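# Retract the sealant gun's plunger rod fully

## Task

Draw the sealant gun's plunger rod back to its fully retracted end. The rod will only slide backward while the little thumb plate on it (just behind the handle) is held pushed toward the gun's nozzle end. The gun must never enter, or be carried over, the marked areas around either arm's base; doing so fails the task. At the end the gun must sit on the table, not propped on any other object, and the rod must stay retracted without the robot holding anything in place. Release the gun, move the grippers away, then declare that you are done; without that declaration the task fails.

## Robot and tools

Robot: two arms, left_arm and right_arm. These are only names and do not mean sides of a camera image. Cameras are cam_high, cam_low, cam_left_wrist and cam_right_wrist, each 504x504, and their images come back in that order.

Frame: one shared scene frame. The origin is on the table top midway between the arms. +x points out over the table, +z points up, and left_arm sits on the +y side. Positions are in metres. Orientations are quaternions written w first (qw, qx, qy, qz). On a gripper, the fingers point along its own +z axis and close along its own y axis. end_effector_position is the spot between the finger pads, about 1 cm back from the tips. The reported hand position can be slightly wrong, and the error grows with reach.

Row format, used by every moving tool: 16 plain numbers, always for both arms, even if only one should move. The order is left_arm x, y, z, qw, qx, qy, qz, opening, then right_arm in the same order. x, y, z and the quaternion are an absolute target pose for that gripper in the scene frame, not an offset. Opening runs from -1 (closed) to +1 (fully open, 0.093 m). If an arm should stay put, resend its last reported position and quaternion along with its wanted opening. To hold an orientation steady, repeat the same quaternion you chose rather than copying a drifted reading.

execute_actions(actions): a list of up to 15 actions, run in order. Each action is a list of up to 15 rows. Each row lasts one control step (1/30 s), and an action always lasts 15 steps (0.5 s). If there are fewer rows, the last row is repeated. An empty list just returns the current state and images. If a target lies more than 0.6 m from the gripper's position at the start of that action, measured along any of the gripper's own axes, that action is refused for both arms. A malformed action refuses the whole call. So does a first action that fails this check against the last reported state. On each step the command is clipped to within 70 mm and 16 degrees of the measured pose. After an action the arm only continues to its last clipped pose, so long moves need several actions. Friction can leave the gripper up to about 31 mm short, and tiny commands may do nothing. The elbow cannot fully straighten. If both position and orientation cannot be reached, position wins.

move(target, speed, blocking): target is one 16-number row of absolute poses. Each gripper travels a straight line toward its pose, and both paths finish together, taking 0.5 to 10 s; longer paths are cut off at 10 s. speed is the top path speed in m/s, from 0.002 to 0.5 (default 0.25). Turning speed is capped at twice that value in rad/s. Grippers rotate the shorter way. Paths ignore obstacles and the other arm, and the real hand can lag, wander or overshoot the speed, most near full stretch. The opening is applied at the start. Faster contact and aiming deeper past the contact both push harder. With blocking=false the result returns after 0.5 s while motion continues; call wait or stop before sending further rows or moves. The "move:" line gives how it ended (done, off_target, moving, held, fault) and any limits: paced means the sent pose was clipped, and held means a safety check blocked some steps, after which the arm may surge. Per-gripper distance to the pose is also given. If only one arm is named in the ending, the other finished at rest.

wait(seconds): 0 to 10; the arms keep their last commands. It returns early if a running move ends. stop(): brakes a running move, which needs some stopping distance; the fingers are not stopped. zoom_image(camera, region): region is [x0, y0, x1, y1] in pixels of that camera's latest image, (0,0) at top left, at most 504 by 504. finished_scene(scene): pass the current scene's integer number to end it; this is final, and the result reports success. Replying without a tool call also ends things, so always finish through this call.

Result contents: a state line per arm with position and quaternion, "Hand target" lines showing where the controller is now driving each gripper, and joint positions whose last entry is the finger gap in metres. grip_measured is the gripper motor on the -1..+1 scale. The pads meet near -0.94, and each millimetre of object width adds about 0.0208. Each gripper has its own fixed bias of up to about 0.02. Once the pads touch, the fingers stop but the motor keeps going toward your number, so a lower number means a firmer squeeze, up to roughly 50 to 62 N per pad (less on parts under about 5 mm). Keep sending the closing number to keep a grip. Step readings list positions during an action, and HELD with an arm label shows that arm was held back on that step. "pose unreachable" means the clearance check changed or blocked that arm's command. FAULT lines mean an arm stopped. MOTOR HOT appears from 75 °C; at 90 °C that arm halts for 10 s, and at 100 °C it goes limp and drops. Holding a load heats motors, even while you are thinking. Joint ranges (rad): waist -2.618 to 3.054, shoulder 0.000 to 3.142, elbow 0.000 to 3.142, wrist pitch -1.571 to 1.571, wrist yaw -1.571 to 1.571, wrist roll -2.094 to 2.094.

The robot holds its last command while you compose a reply. Loose objects may occasionally get a brief shove. Avoid: the gun touching or crossing the base zones, anything leaving the table, arms colliding or pressing hard on each other, drops, slips, slams and forceful shoves. Smooth, quick, low-effort motion is better. Finish by letting go, withdrawing both grippers, and calling finished_scene.

Each tool is called after ">>>" as name(argument=value, ...), one argument or row to a line, values as JSON.

## Session

>>> execute_actions(
  actions=[],
)

Scene clock: 0.00 s.
left_arm: end_effector_position=(+0.5132, +0.2548, +0.1918) grip_measured=+1.000 end_effector_quat_wxyz=(+0.338, +0.171, +0.735, -0.562) | right_arm: end_effector_position=(+0.2951, -0.0497, +0.3706) grip_measured=+0.982 end_effector_quat_wxyz=(+0.628, -0.258, +0.616, -0.399)
Joint positions: left_arm=[ 0.22   2.179  1.641 -0.045  1.316 -0.233  0.093] | right_arm=[ 1.245  1.181  0.825  0.685  1.229 -1.273  0.092]
Joint velocities: left_arm=[ 0.017 -0.002 -0.017 -0.007 -0.007  0.095  0.   ] | right_arm=[-0.002  0.007 -0.012 -0.007 -0.037  0.051  0.001]
Hand target (left_arm): +0.513, +0.255, +0.192; +0.338, +0.171, +0.735, -0.562
Hand target (right_arm): +0.295, -0.050, +0.371; +0.628, -0.258, +0.616, -0.399

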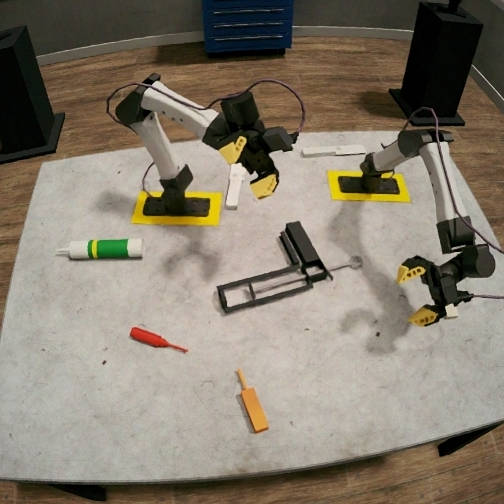

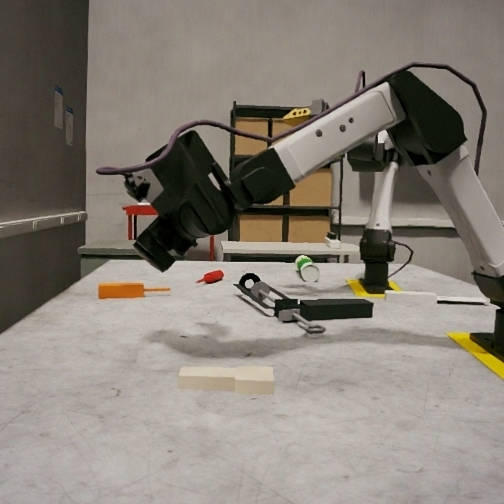

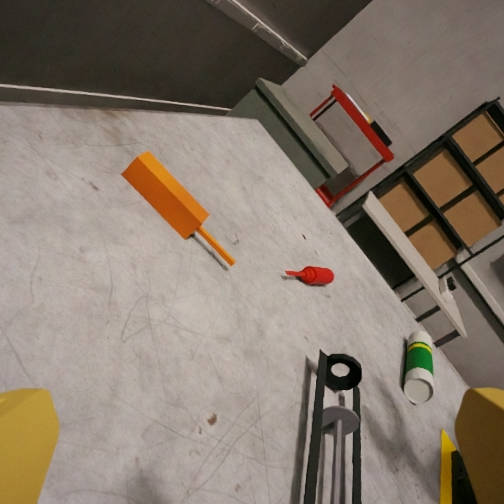

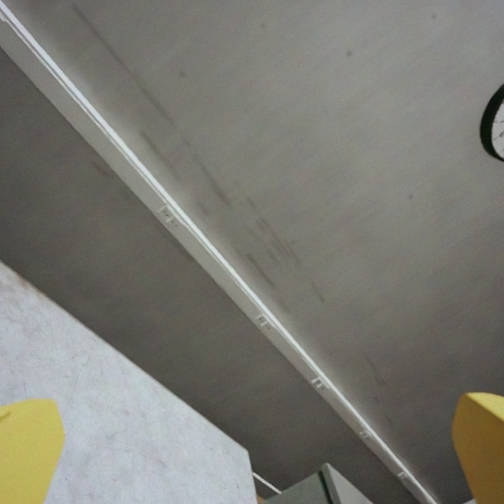

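>>> zoom_image(
  camera="cam_high",
  region=[200, 200, 400, 330],
)

>>> zoom_image(
  camera="cam_low",
  region=[220, 260, 390, 350],
)

Region (200, 200, 400, 330) of cam_high's 504x504 image, scaled by 2.520, with more detail than that image has; it fills the top 328 rows of this view, and the rest is white.

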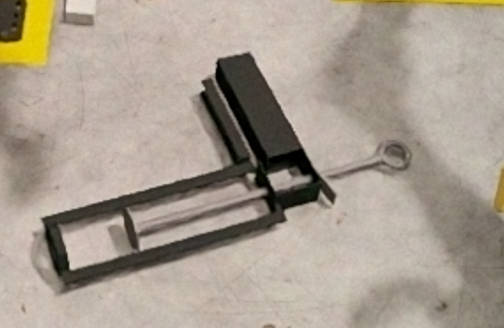

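Region (220, 260, 390, 350) of cam_low's 504x504 image, scaled by 2.965, with more detail than that image has; it fills the top 267 rows of this view, and the rest is white.

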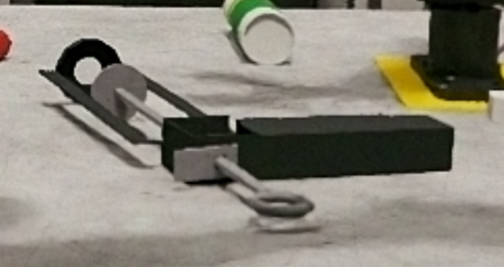

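>>> move(
  target=[0.24,0.25,0.26,0,0,1,0,1,0.3,-0.02,0.24,0,0,1,0,1],
  speed=0.3,
)

Scene clock: 10.43 s.
left_arm: end_effector_position=(+0.2454, +0.2532, +0.2646) grip_measured=+1.000 end_effector_quat_wxyz=(+0.122, -0.003, +0.991, -0.056) | right_arm: end_effector_position=(+0.3025, -0.0152, +0.2420) grip_measured=+0.982 end_effector_quat_wxyz=(+0.097, -0.014, +0.993, +0.060)
Joint positions: left_arm=[-0.296  1.471  1.736 -1.566  0.002 -0.425  0.093] | right_arm=[ 0.828  1.786  1.982 -1.539  0.02   0.629  0.092]
Joint velocities: left_arm=[-0.002  0.012 -0.002 -0.066 -0.066 -0.066  0.   ] | right_arm=[-0.017  0.002  0.002  0.066 -0.022  0.081 -0.001]
Hand target (left_arm): +0.239, +0.256, +0.258; +0.111, -0.003, +0.993, -0.046
Hand target (right_arm): +0.304, -0.017, +0.237; +0.082, -0.006, +0.995, +0.057
Off the commanded pose (left_arm): 0.008 m, 15 deg.
Off the commanded pose (right_arm): 0.006 m, 13 deg.
joint sent to its limit (left arm) — the command would take joint 4 (wrist pitch) past its lower limit, so that joint was sent only as far as its limit.
joint sent to its limit (right arm) — the command would take joint 4 (wrist pitch) past its lower limit, so that joint was sent only as far as its limit.
move: off_target (left_arm, right_arm); limits=paced

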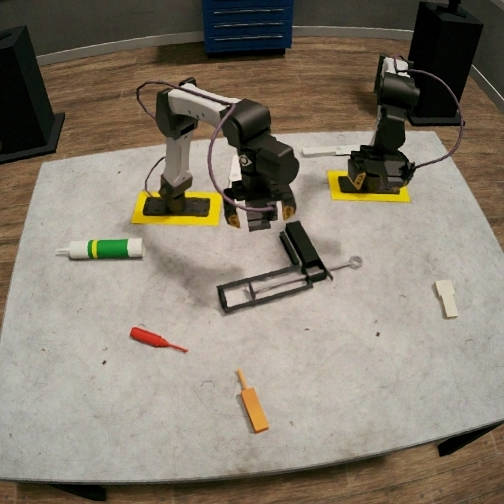

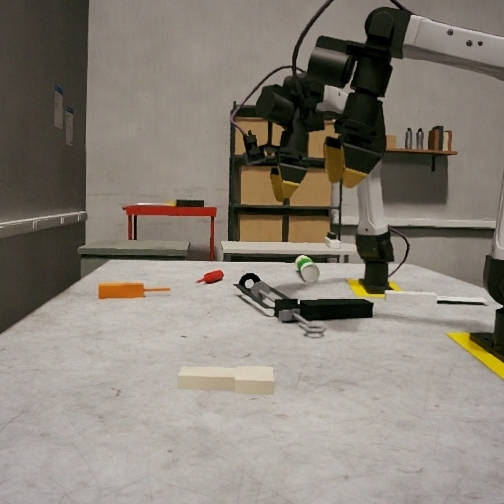

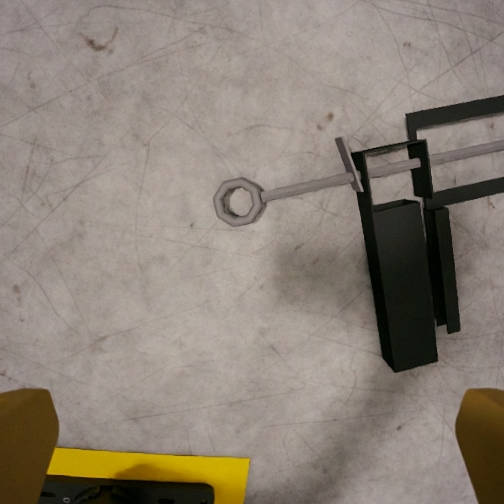

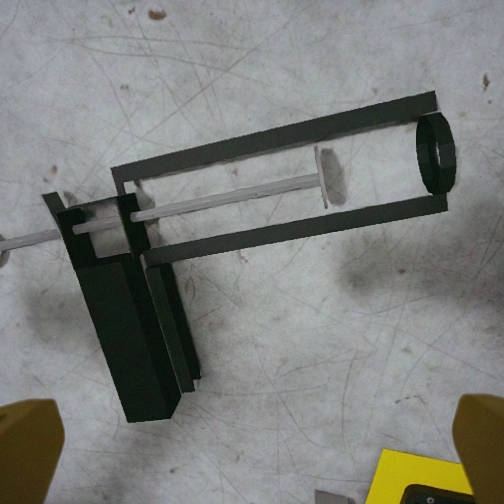

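>>> move(
  target=[0.29,0.29,0.10,-0.109,-0.765,0.62,-0.135,1,0.30,0.12,0.12,-0.01,-0.113,0.99,0.087,0.4],
)

Scene clock: 29.60 s.
left_arm: end_effector_position=(+0.2956, +0.2872, +0.1118) grip_measured=+1.000 end_effector_quat_wxyz=(+0.096, +0.759, -0.628, +0.143) | right_arm: end_effector_position=(+0.2978, +0.1120, +0.1236) grip_measured=+0.403 end_effector_quat_wxyz=(-0.010, -0.104, +0.991, +0.084)
Joint positions: left_arm=[ 0.036  1.609  1.235 -1.065  0.322 -1.868  0.093] | right_arm=[ 1.003  2.181  2.074 -1.367 -0.138  0.631  0.065]
Joint velocities: left_arm=[ 0.002  0.017  0.002  0.022  0.066 -0.007  0.   ] | right_arm=[ 0.012  0.042  0.002 -0.007  0.051 -0.022  0.001]
Hand target (left_arm): +0.290, +0.288, +0.101; +0.110, +0.765, -0.620, +0.133
Hand target (right_arm): +0.297, +0.121, +0.119; -0.011, -0.113, +0.989, +0.090
Off the commanded pose (left_arm): 0.013 m, 2 deg.
Off the commanded pose (right_arm): 0.009 m, 1 deg.
move: off_target (left_arm)

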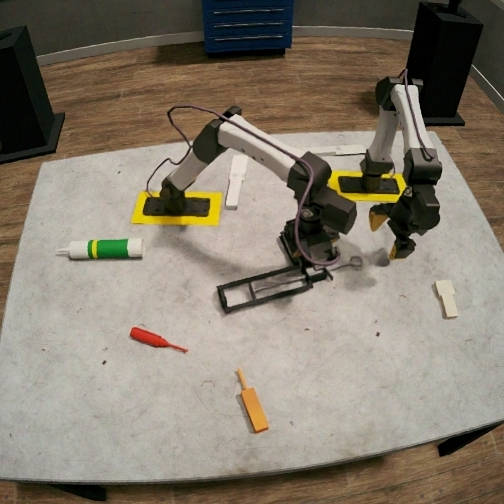

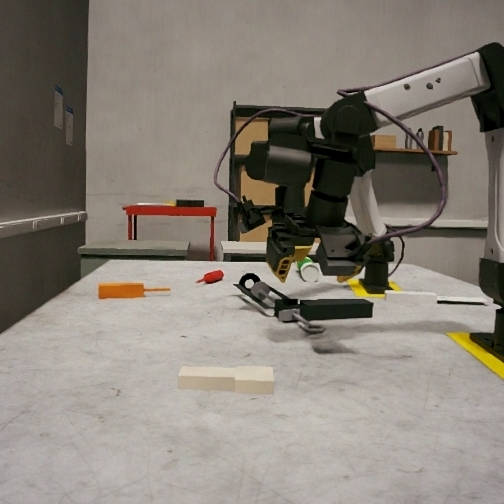

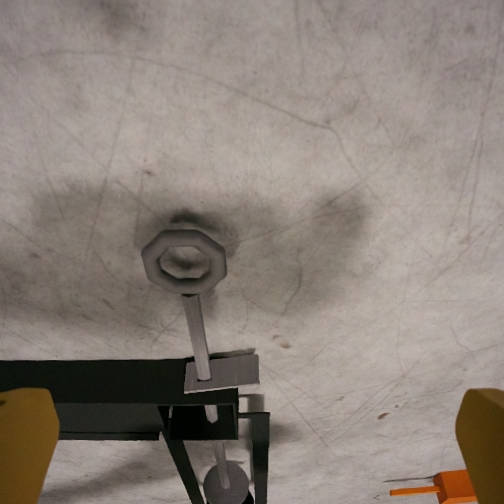

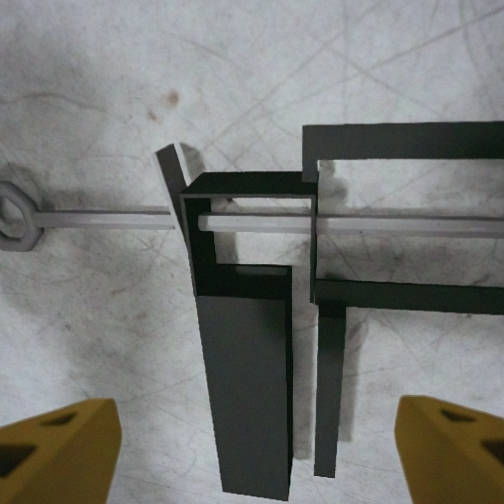

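>>> move(
  target=[0.262,0.28,0.065,-0.109,-0.765,0.62,-0.135,0.5,0.285,0.15,0.085,-0.01,-0.113,0.99,0.087,0.0],
  speed=0.1,
)

Scene clock: 35.50 s.
left_arm: end_effector_position=(+0.2684, +0.2833, +0.0675) grip_measured=+0.502 end_effector_quat_wxyz=(+0.104, +0.766, -0.620, +0.134) | right_arm: end_effector_position=(+0.2873, +0.1486, +0.0980) grip_measured=+0.003 end_effector_quat_wxyz=(-0.003, -0.113, +0.989, +0.095)
Joint positions: left_arm=[ 0.014  1.563  1.009 -0.899  0.322 -1.909  0.069] | right_arm=[ 1.072  2.242  2.067 -1.264 -0.138  0.685  0.045]
Joint velocities: left_arm=[-0.007  0.002 -0.002  0.037 -0.022 -0.081  0.001] | right_arm=[-0.002 -0.022  0.022  0.007 -0.022  0.007 -0.   ]
Hand target (left_arm): +0.262, +0.281, +0.065; +0.109, +0.765, -0.620, +0.135
Hand target (right_arm): +0.284, +0.150, +0.085; -0.011, -0.113, +0.990, +0.087
Off the commanded pose (left_arm): 0.008 m, 1 deg.
Off the commanded pose (right_arm): 0.013 m, 1 deg.
move: off_target (right_arm)

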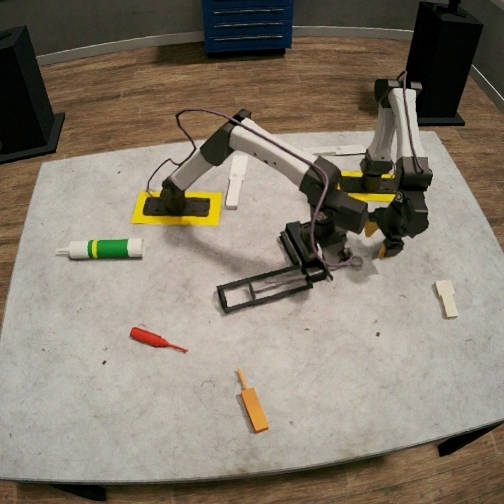

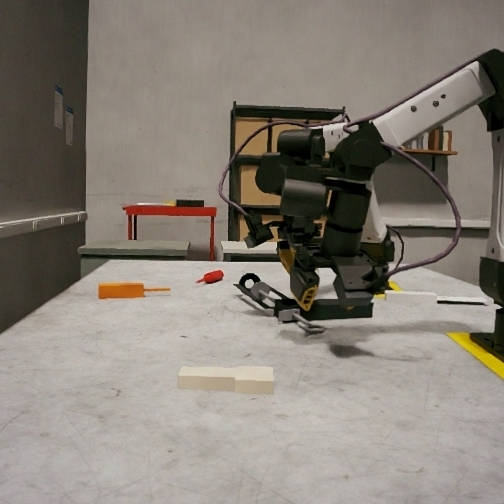

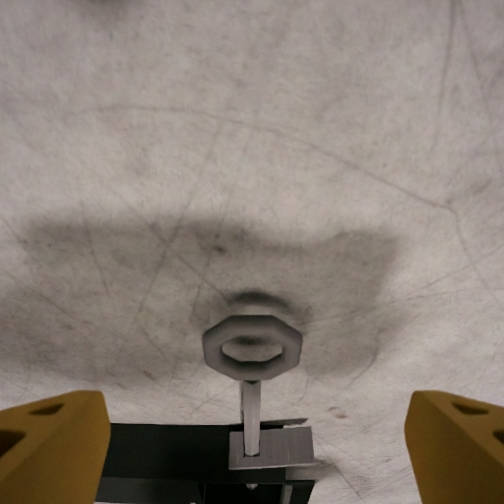

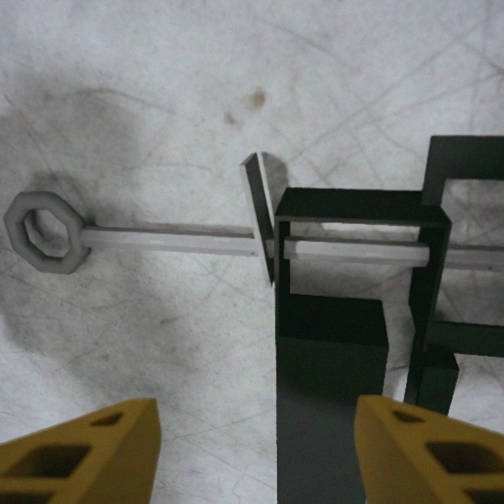

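>>> move(
  target=[0.266,0.265,0.04,-0.109,-0.765,0.62,-0.135,0.5,0.288,0.15,0.05,-0.01,-0.113,0.99,0.087,-0.1],
  speed=0.05,
)

Scene clock: 42.97 s.
left_arm: end_effector_position=(+0.2746, +0.2663, +0.0522) grip_measured=+0.502 end_effector_quat_wxyz=(+0.099, +0.763, -0.621, +0.150) | right_arm: end_effector_position=(+0.2901, +0.1522, +0.0660) grip_measured=-0.097 end_effector_quat_wxyz=(-0.001, -0.113, +0.989, +0.098)
Joint positions: left_arm=[-0.041  1.584  0.959 -0.775  0.322 -1.967  0.069] | right_arm=[ 1.072  2.255  1.961 -1.138 -0.138  0.685  0.041]
Joint velocities: left_arm=[-0.007 -0.012 -0.017  0.022  0.051 -0.11  -0.   ] | right_arm=[-0.012  0.002  0.027  0.022 -0.007  0.007 -0.   ]
Hand target (left_arm): +0.266, +0.265, +0.041; +0.109, +0.765, -0.620, +0.135
Hand target (right_arm): +0.288, +0.150, +0.050; -0.010, -0.113, +0.990, +0.087
Off the commanded pose (left_arm): 0.015 m, 2 deg.
Off the commanded pose (right_arm): 0.016 m, 2 deg.
move: off_target (left_arm, right_arm)

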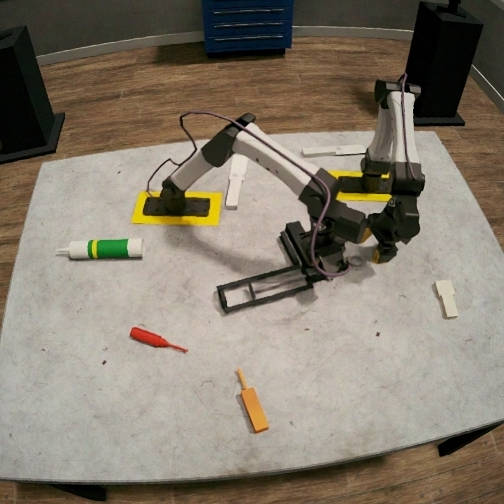

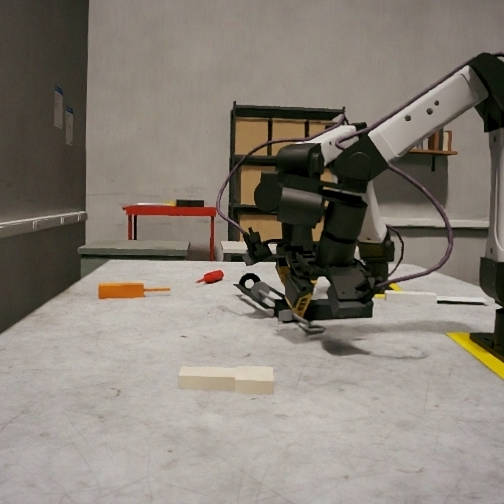

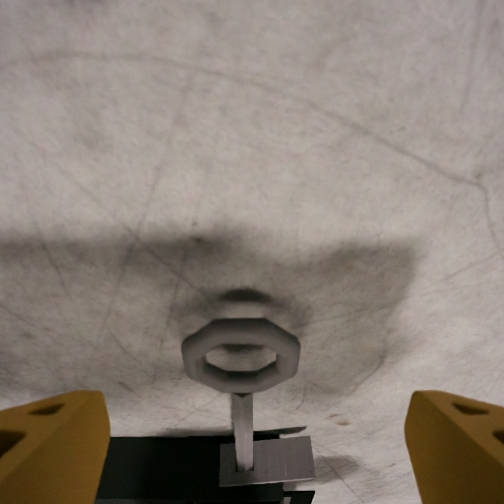

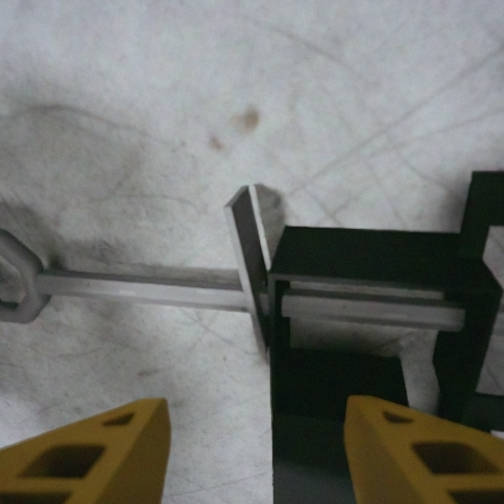

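>>> move(
  target=[0.264,0.275,0.012,-0.109,-0.765,0.62,-0.135,0.5,0.313,0.155,0.042,-0.01,-0.113,0.99,0.087,-0.1],
  speed=0.04,
)

>>> zoom_image(
  camera="cam_low",
  region=[240, 250, 400, 350],
)

Scene clock: 48.83 s.
left_arm: end_effector_position=(+0.2720, +0.2723, +0.0231) grip_measured=+0.502 end_effector_quat_wxyz=(+0.100, +0.762, -0.622, +0.146) | right_arm: end_effector_position=(+0.3085, +0.1594, +0.0508) grip_measured=-0.098 end_effector_quat_wxyz=(-0.002, -0.116, +0.989, +0.095)
Joint positions: left_arm=[-0.022  1.632  0.883 -0.667  0.322 -1.942  0.069] | right_arm=[ 1.051  2.349  2.061 -1.152 -0.14   0.658  0.041]
Joint velocities: left_arm=[ 0.012  0.002 -0.002 -0.066  0.051  0.007 -0.001] | right_arm=[ 0.007  0.002 -0.007 -0.051  0.051  0.007  0.   ]
Hand target (left_arm): +0.264, +0.275, +0.013; +0.109, +0.765, -0.620, +0.135
Hand target (right_arm): +0.313, +0.155, +0.042; -0.010, -0.113, +0.990, +0.087
Off the commanded pose (left_arm): 0.014 m, 2 deg.
Off the commanded pose (right_arm): 0.011 m, 1 deg.
move: off_target (left_arm, right_arm)

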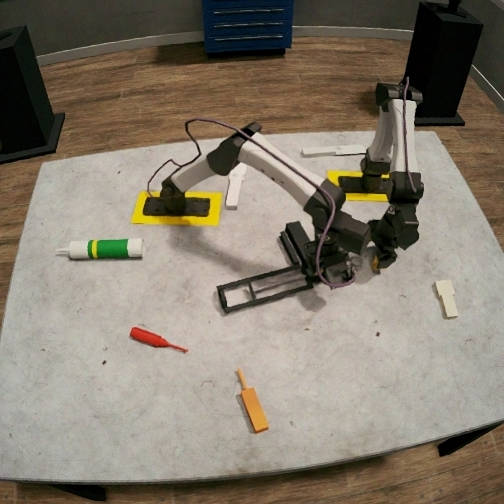

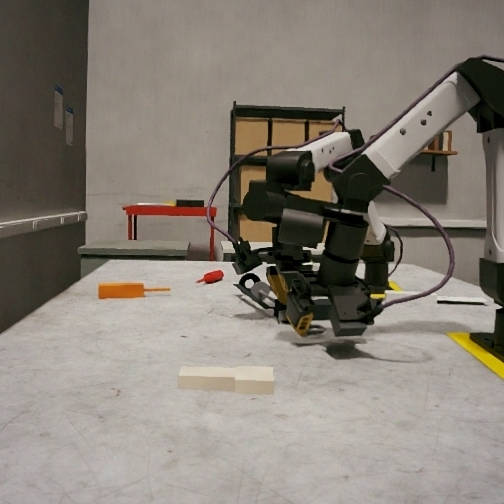

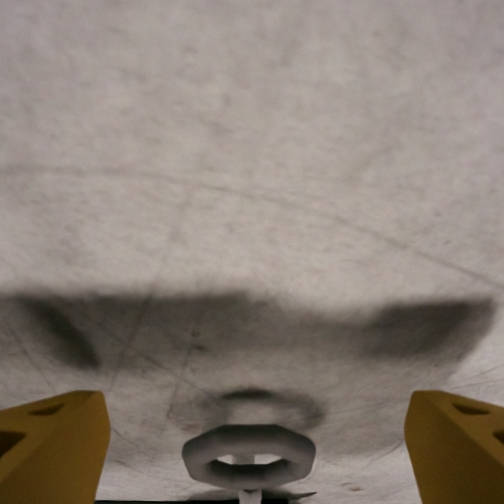

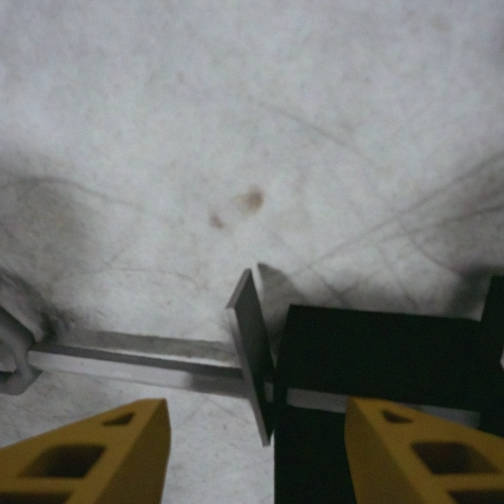

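Region (240, 250, 400, 350) of cam_low's 504x504 image, scaled by 3.150, with more detail than that image has; it fills the top 315 rows of this view, and the rest is white.

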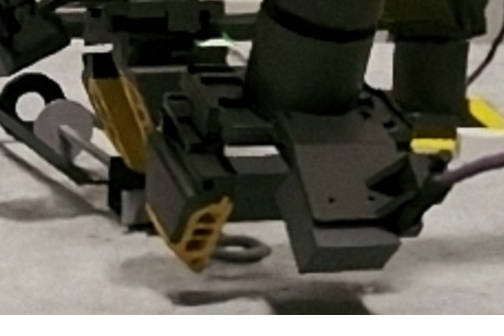

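>>> move(
  target=[0.264,0.268,-0.002,-0.109,-0.765,0.62,-0.135,0.5,0.314,0.153,0.022,-0.01,-0.113,0.99,0.087,-0.1],
  speed=0.03,
)

Scene clock: 53.73 s.
left_arm: end_effector_position=(+0.2749, +0.2700, +0.0136) grip_measured=+0.502 end_effector_quat_wxyz=(+0.098, +0.764, -0.620, +0.151) | right_arm: end_effector_position=(+0.3061, +0.1583, +0.0442) grip_measured=-0.098 end_effector_quat_wxyz=(-0.007, -0.117, +0.989, +0.095)
Joint positions: left_arm=[-0.028  1.655  0.862 -0.611  0.322 -1.955  0.069] | right_arm=[ 1.051  2.349  2.035 -1.134 -0.147  0.656  0.041]
Joint velocities: left_arm=[-0.017 -0.007 -0.002  0.037 -0.037  0.037 -0.   ] | right_arm=[ 0.002  0.002 -0.002 -0.051 -0.081 -0.022 -0.001]
Hand target (left_arm): +0.263, +0.269, -0.001; +0.109, +0.765, -0.620, +0.135
Hand target (right_arm): +0.314, +0.153, +0.022; -0.010, -0.113, +0.990, +0.087
Off the commanded pose (left_arm): 0.019 m, 2 deg.
Off the commanded pose (right_arm): 0.024 m, 1 deg.
move: off_target (left_arm, right_arm)

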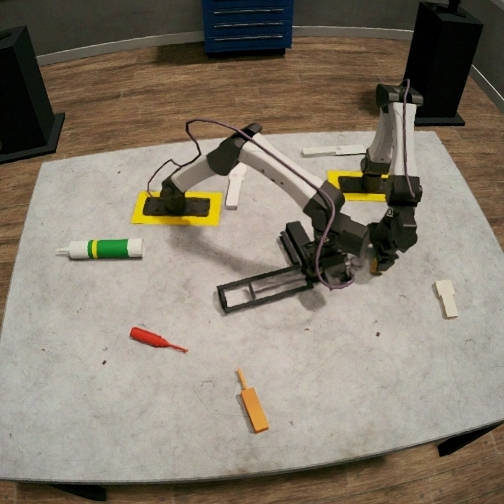

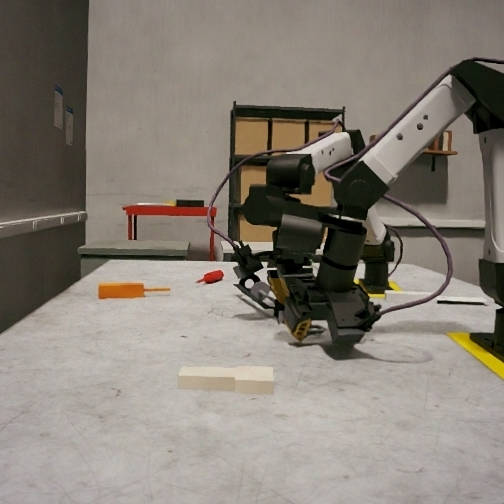

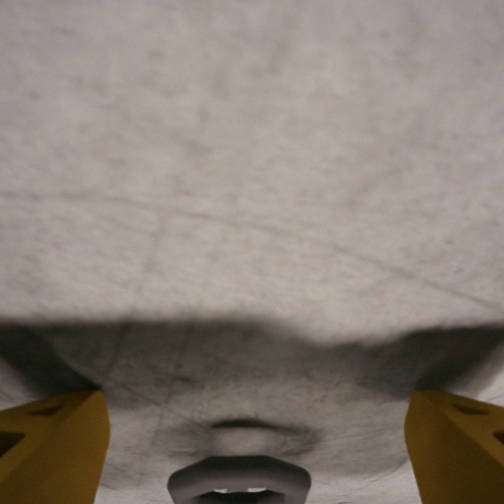

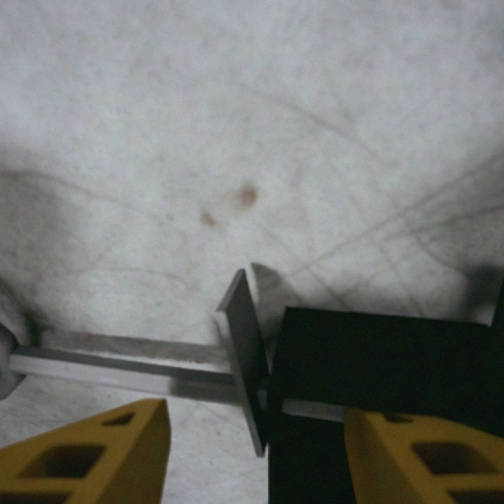

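>>> move(
  target=[0.261,0.254,0.012,-0.109,-0.765,0.62,-0.135,0.5,0.314,0.153,0.036,-0.01,-0.113,0.99,0.087,-1],
  speed=0.03,
)

>>> zoom_image(
  camera="cam_high",
  region=[290, 230, 410, 300],
)

Scene clock: 59.10 s.
left_arm: end_effector_position=(+0.2691, +0.2549, +0.0139) grip_measured=+0.502 end_effector_quat_wxyz=(+0.103, +0.763, -0.621, +0.144) | right_arm: end_effector_position=(+0.3060, +0.1567, +0.0440) grip_measured=-1.000 end_effector_quat_wxyz=(-0.007, -0.120, +0.988, +0.092)
Joint positions: left_arm=[-0.085  1.653  0.862 -0.612  0.316 -2.01   0.069] | right_arm=[ 1.05   2.349  2.035 -1.139 -0.143  0.649  0.   ]
Joint velocities: left_arm=[ 0.002  0.007 -0.022  0.022  0.007 -0.081 -0.001] | right_arm=[ 0.017 -0.007 -0.017  0.022  0.007 -0.007  0.   ]
Hand target (left_arm): +0.261, +0.254, +0.012; +0.109, +0.765, -0.620, +0.135
Hand target (right_arm): +0.314, +0.153, +0.036; -0.010, -0.113, +0.990, +0.087
Off the commanded pose (left_arm): 0.008 m, 1 deg.
Off the commanded pose (right_arm): 0.012 m, 1 deg.
move: off_target (right_arm)

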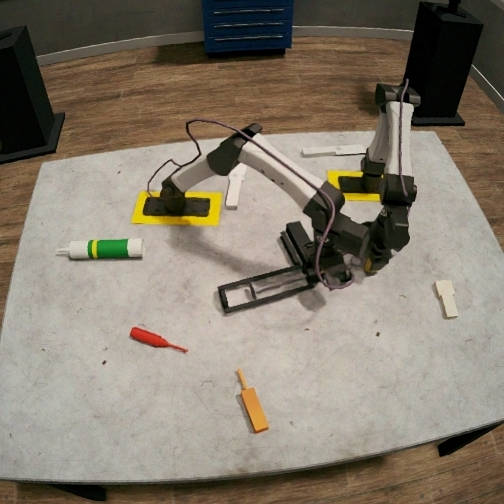

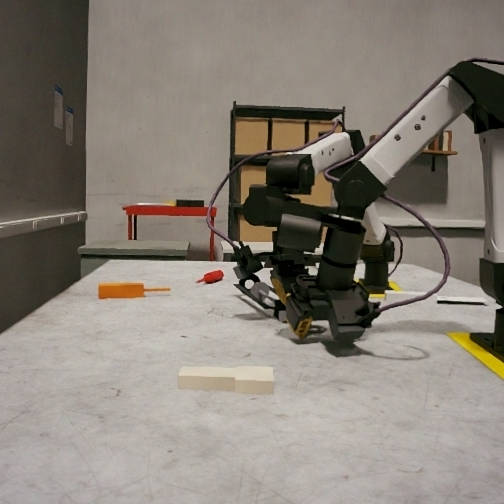

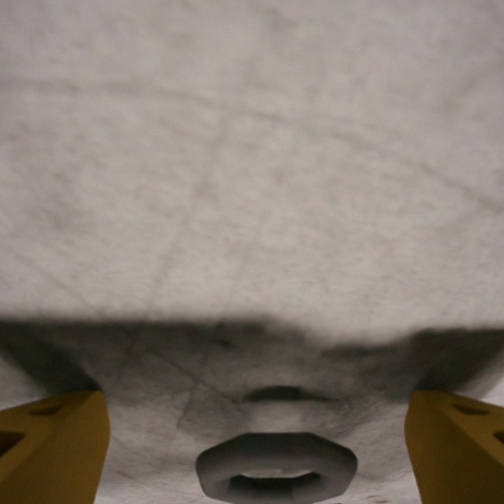

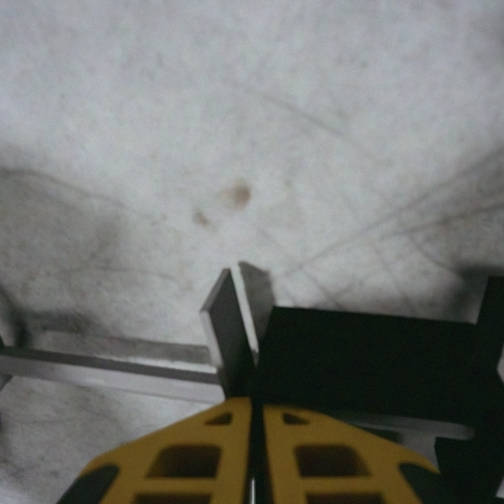

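Region (290, 230, 410, 300) of cam_high's 504x504 image, scaled by 4.200, with more detail than that image has; it fills the top 294 rows of this view, and the rest is white.

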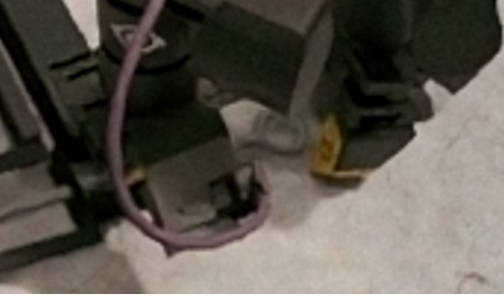

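>>> move(
  target=[0.268,0.256,0.012,-0.109,-0.765,0.62,-0.135,0.5,0.292,0.153,0.056,-0.007,-0.078,0.993,0.087,-0.1],
  speed=0.03,
)

>>> move(
  target=[0.268,0.256,0.012,-0.109,-0.765,0.62,-0.135,0.5,0.298,0.153,0.02,-0.007,-0.078,0.993,0.087,-0.1],
  speed=0.03,
)

Scene clock: 65.53 s.
left_arm: end_effector_position=(+0.2676, +0.2552, +0.0136) grip_measured=+0.502 end_effector_quat_wxyz=(+0.105, +0.764, -0.620, +0.141) | right_arm: end_effector_position=(+0.2990, +0.1559, +0.0561) grip_measured=-0.102 end_effector_quat_wxyz=(-0.006, -0.078, +0.992, +0.096)
Joint positions: left_arm=[-0.085  1.653  0.862 -0.619  0.316 -2.012  0.069] | right_arm=[ 1.062  2.304  2.005 -1.139 -0.14   0.746  0.04 ]
Joint velocities: left_arm=[-0.007 -0.002  0.002  0.066 -0.037 -0.051  0.001] | right_arm=[-0.002  0.002 -0.002  0.007  0.095 -0.037 -0.001]
Hand target (left_arm): +0.268, +0.256, +0.012; +0.109, +0.765, -0.620, +0.135
Hand target (right_arm): +0.292, +0.153, +0.056; -0.007, -0.078, +0.993, +0.087
Off the commanded pose (left_arm): 0.002 m, 1 deg.
Off the commanded pose (right_arm): 0.008 m, 1 deg.
move: done

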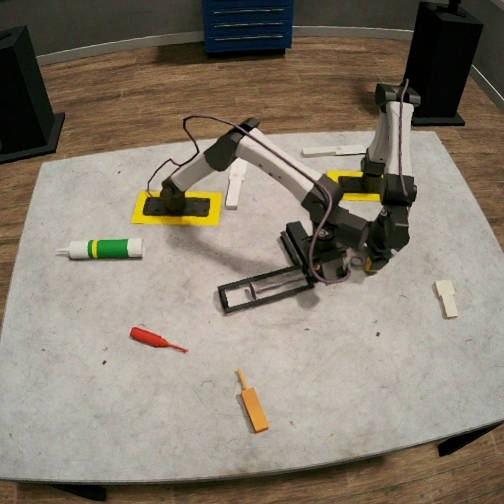

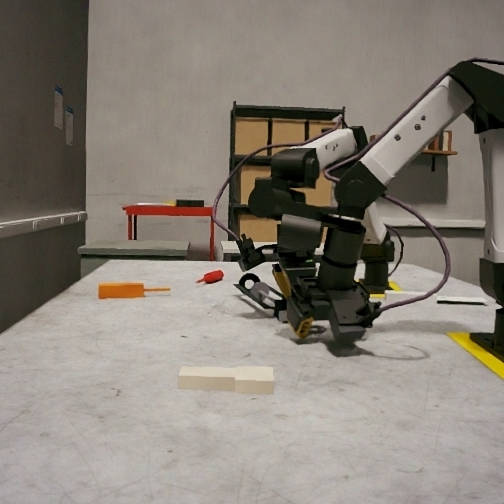

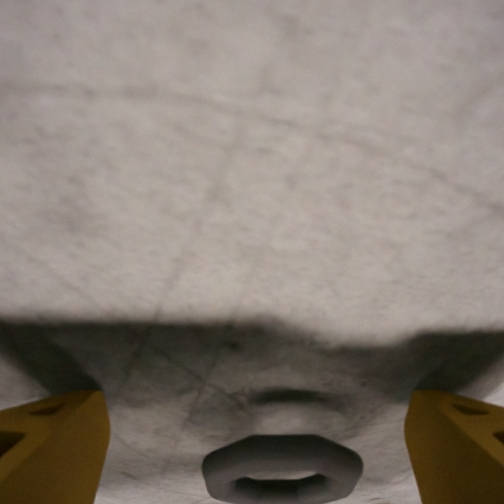

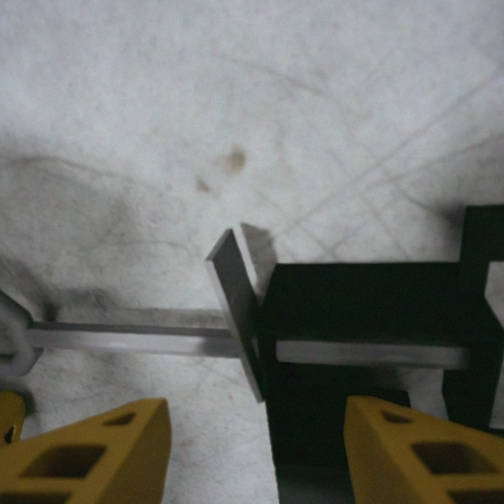

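Scene clock: 66.97 s.
left_arm: end_effector_position=(+0.2676, +0.2552, +0.0136) grip_measured=+0.502 end_effector_quat_wxyz=(+0.105, +0.764, -0.620, +0.141) | right_arm: end_effector_position=(+0.2988, +0.1557, +0.0400) grip_measured=-0.102 end_effector_quat_wxyz=(-0.004, -0.078, +0.992, +0.098)
Joint positions: left_arm=[-0.085  1.653  0.862 -0.619  0.316 -2.012  0.069] | right_arm=[ 1.062  2.304  1.94  -1.069 -0.14   0.747  0.04 ]
Joint velocities: left_arm=[ 0.002 -0.002 -0.012 -0.051 -0.066 -0.095  0.001] | right_arm=[ 0.012 -0.007  0.002  0.037 -0.037 -0.022  0.001]
Hand target (left_arm): +0.268, +0.256, +0.012; +0.109, +0.765, -0.620, +0.135
Hand target (right_arm): +0.298, +0.153, +0.020; -0.008, -0.078, +0.993, +0.087
Off the commanded pose (left_arm): 0.002 m, 1 deg.
Off the commanded pose (right_arm): 0.020 m, 1 deg.
move: off_target (right_arm)

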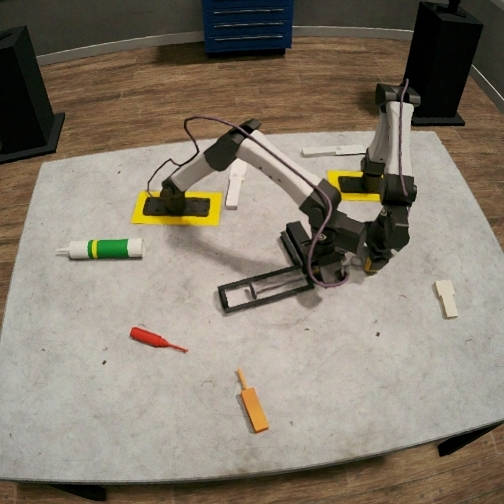

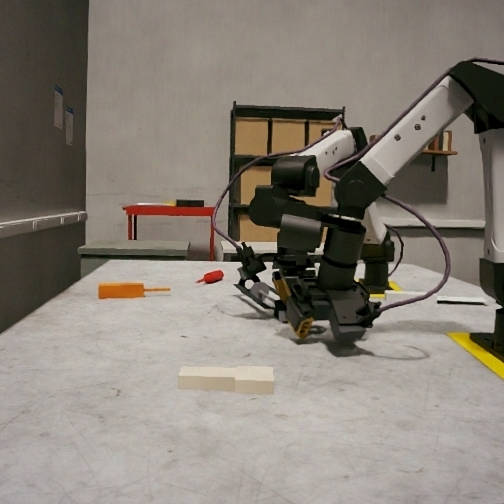

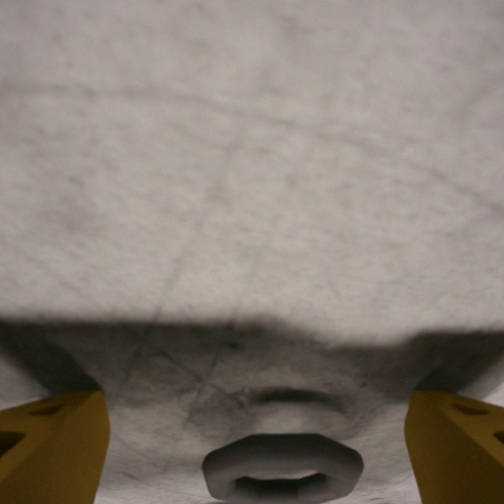

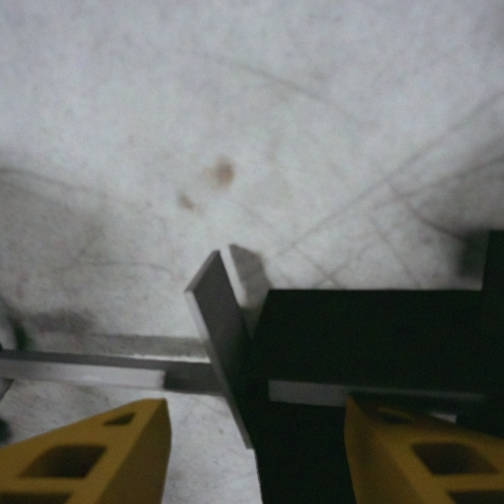

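>>> move(
  target=[0.268,0.256,0.012,-0.109,-0.765,0.62,-0.135,0.5,0.301,0.165,0.025,-0.007,-0.078,0.993,0.087,-0.1],
  speed=0.03,
)

>>> move(
  target=[0.268,0.256,0.012,-0.109,-0.765,0.62,-0.135,0.5,0.301,0.165,0.025,-0.007,-0.078,0.993,0.087,-1],
)

Scene clock: 70.30 s.
left_arm: end_effector_position=(+0.2676, +0.2552, +0.0136) grip_measured=+0.502 end_effector_quat_wxyz=(+0.105, +0.764, -0.620, +0.141) | right_arm: end_effector_position=(+0.3017, +0.1592, +0.0406) grip_measured=-0.102 end_effector_quat_wxyz=(-0.006, -0.075, +0.993, +0.096)
Joint positions: left_arm=[-0.085  1.653  0.862 -0.619  0.316 -2.012  0.069] | right_arm=[ 1.062  2.329  1.986 -1.094 -0.139  0.752  0.04 ]
Joint velocities: left_arm=[-0.007  0.007 -0.007  0.022 -0.066 -0.051 -0.001] | right_arm=[ 0.002 -0.022 -0.022  0.022  0.007  0.022 -0.   ]
Hand target (left_arm): +0.268, +0.256, +0.012; +0.109, +0.765, -0.620, +0.135
Hand target (right_arm): +0.300, +0.165, +0.025; -0.007, -0.078, +0.993, +0.087
Off the commanded pose (left_arm): 0.002 m, 1 deg.
Off the commanded pose (right_arm): 0.017 m, 1 deg.
move: off_target (right_arm)

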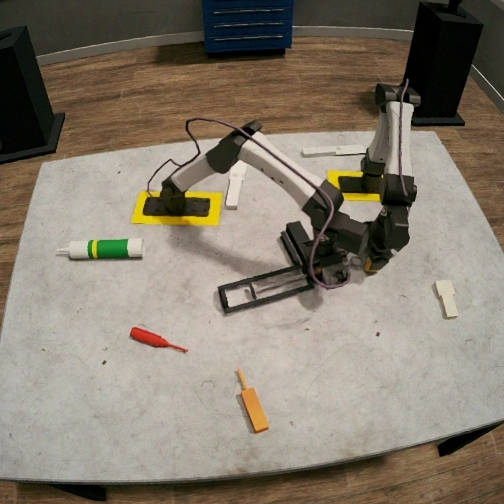

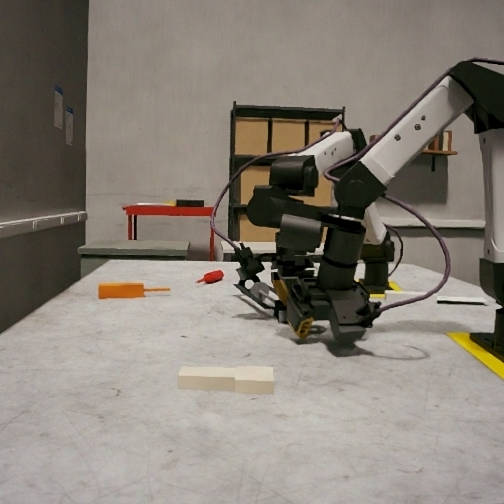

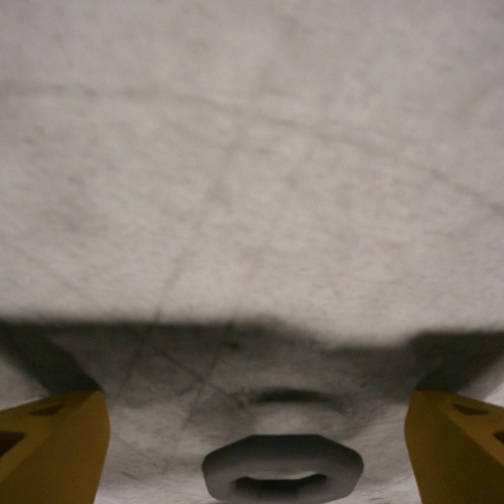

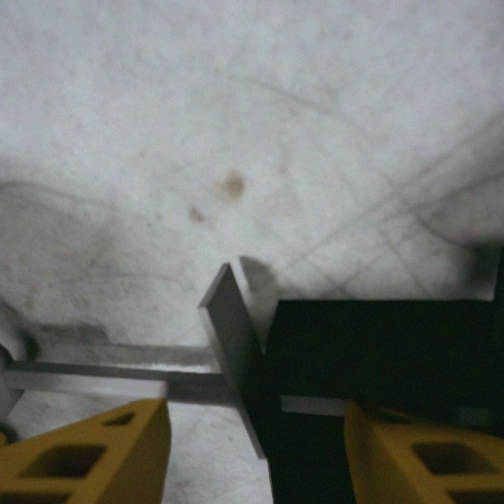

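Scene clock: 71.00 s.
left_arm: end_effector_position=(+0.2675, +0.2552, +0.0136) grip_measured=+0.502 end_effector_quat_wxyz=(+0.105, +0.765, -0.620, +0.141) | right_arm: end_effector_position=(+0.3029, +0.1583, +0.0399) grip_measured=-0.997 end_effector_quat_wxyz=(-0.002, -0.075, +0.993, +0.093)
Joint positions: left_arm=[-0.085  1.653  0.862 -0.619  0.316 -2.012  0.069] | right_arm=[ 1.062  2.33   1.986 -1.093 -0.131  0.75   0.   ]
Joint velocities: left_arm=[-0.017 -0.002 -0.002 -0.022  0.066 -0.022 -0.   ] | right_arm=[-0.012  0.012 -0.017  0.022 -0.051 -0.037  0.   ]
Hand target (left_arm): +0.268, +0.256, +0.012; +0.109, +0.765, -0.620, +0.135
Hand target (right_arm): +0.301, +0.165, +0.025; -0.007, -0.078, +0.993, +0.087
Off the commanded pose (left_arm): 0.002 m, 1 deg.
Off the commanded pose (right_arm): 0.016 m, 1 deg.
move: off_target (right_arm)

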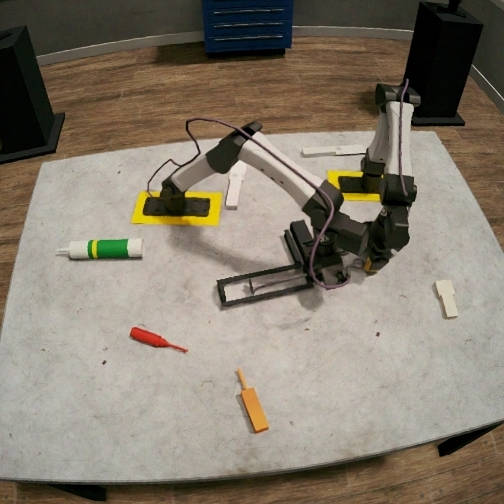

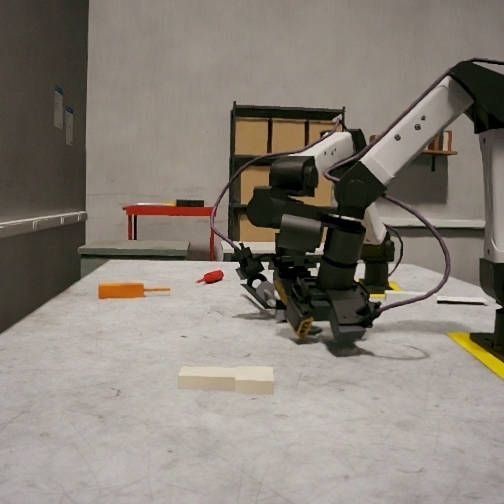

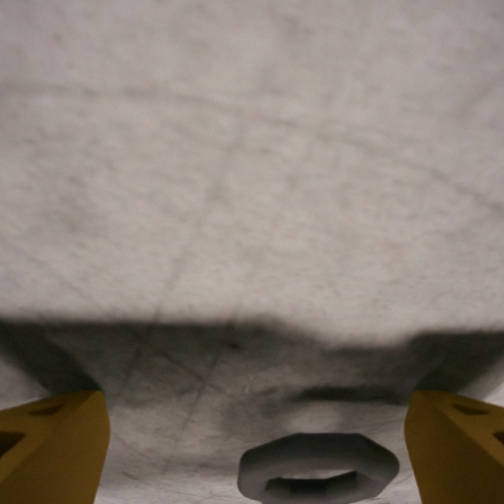

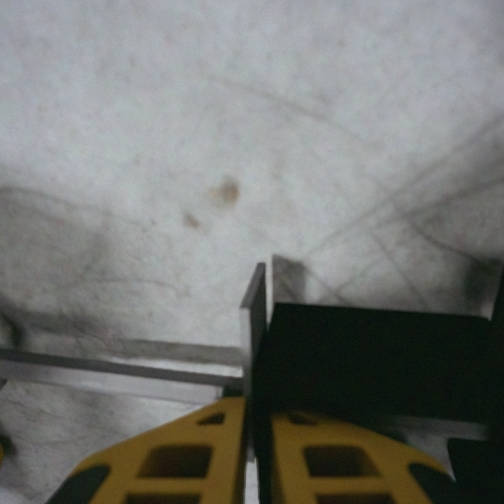

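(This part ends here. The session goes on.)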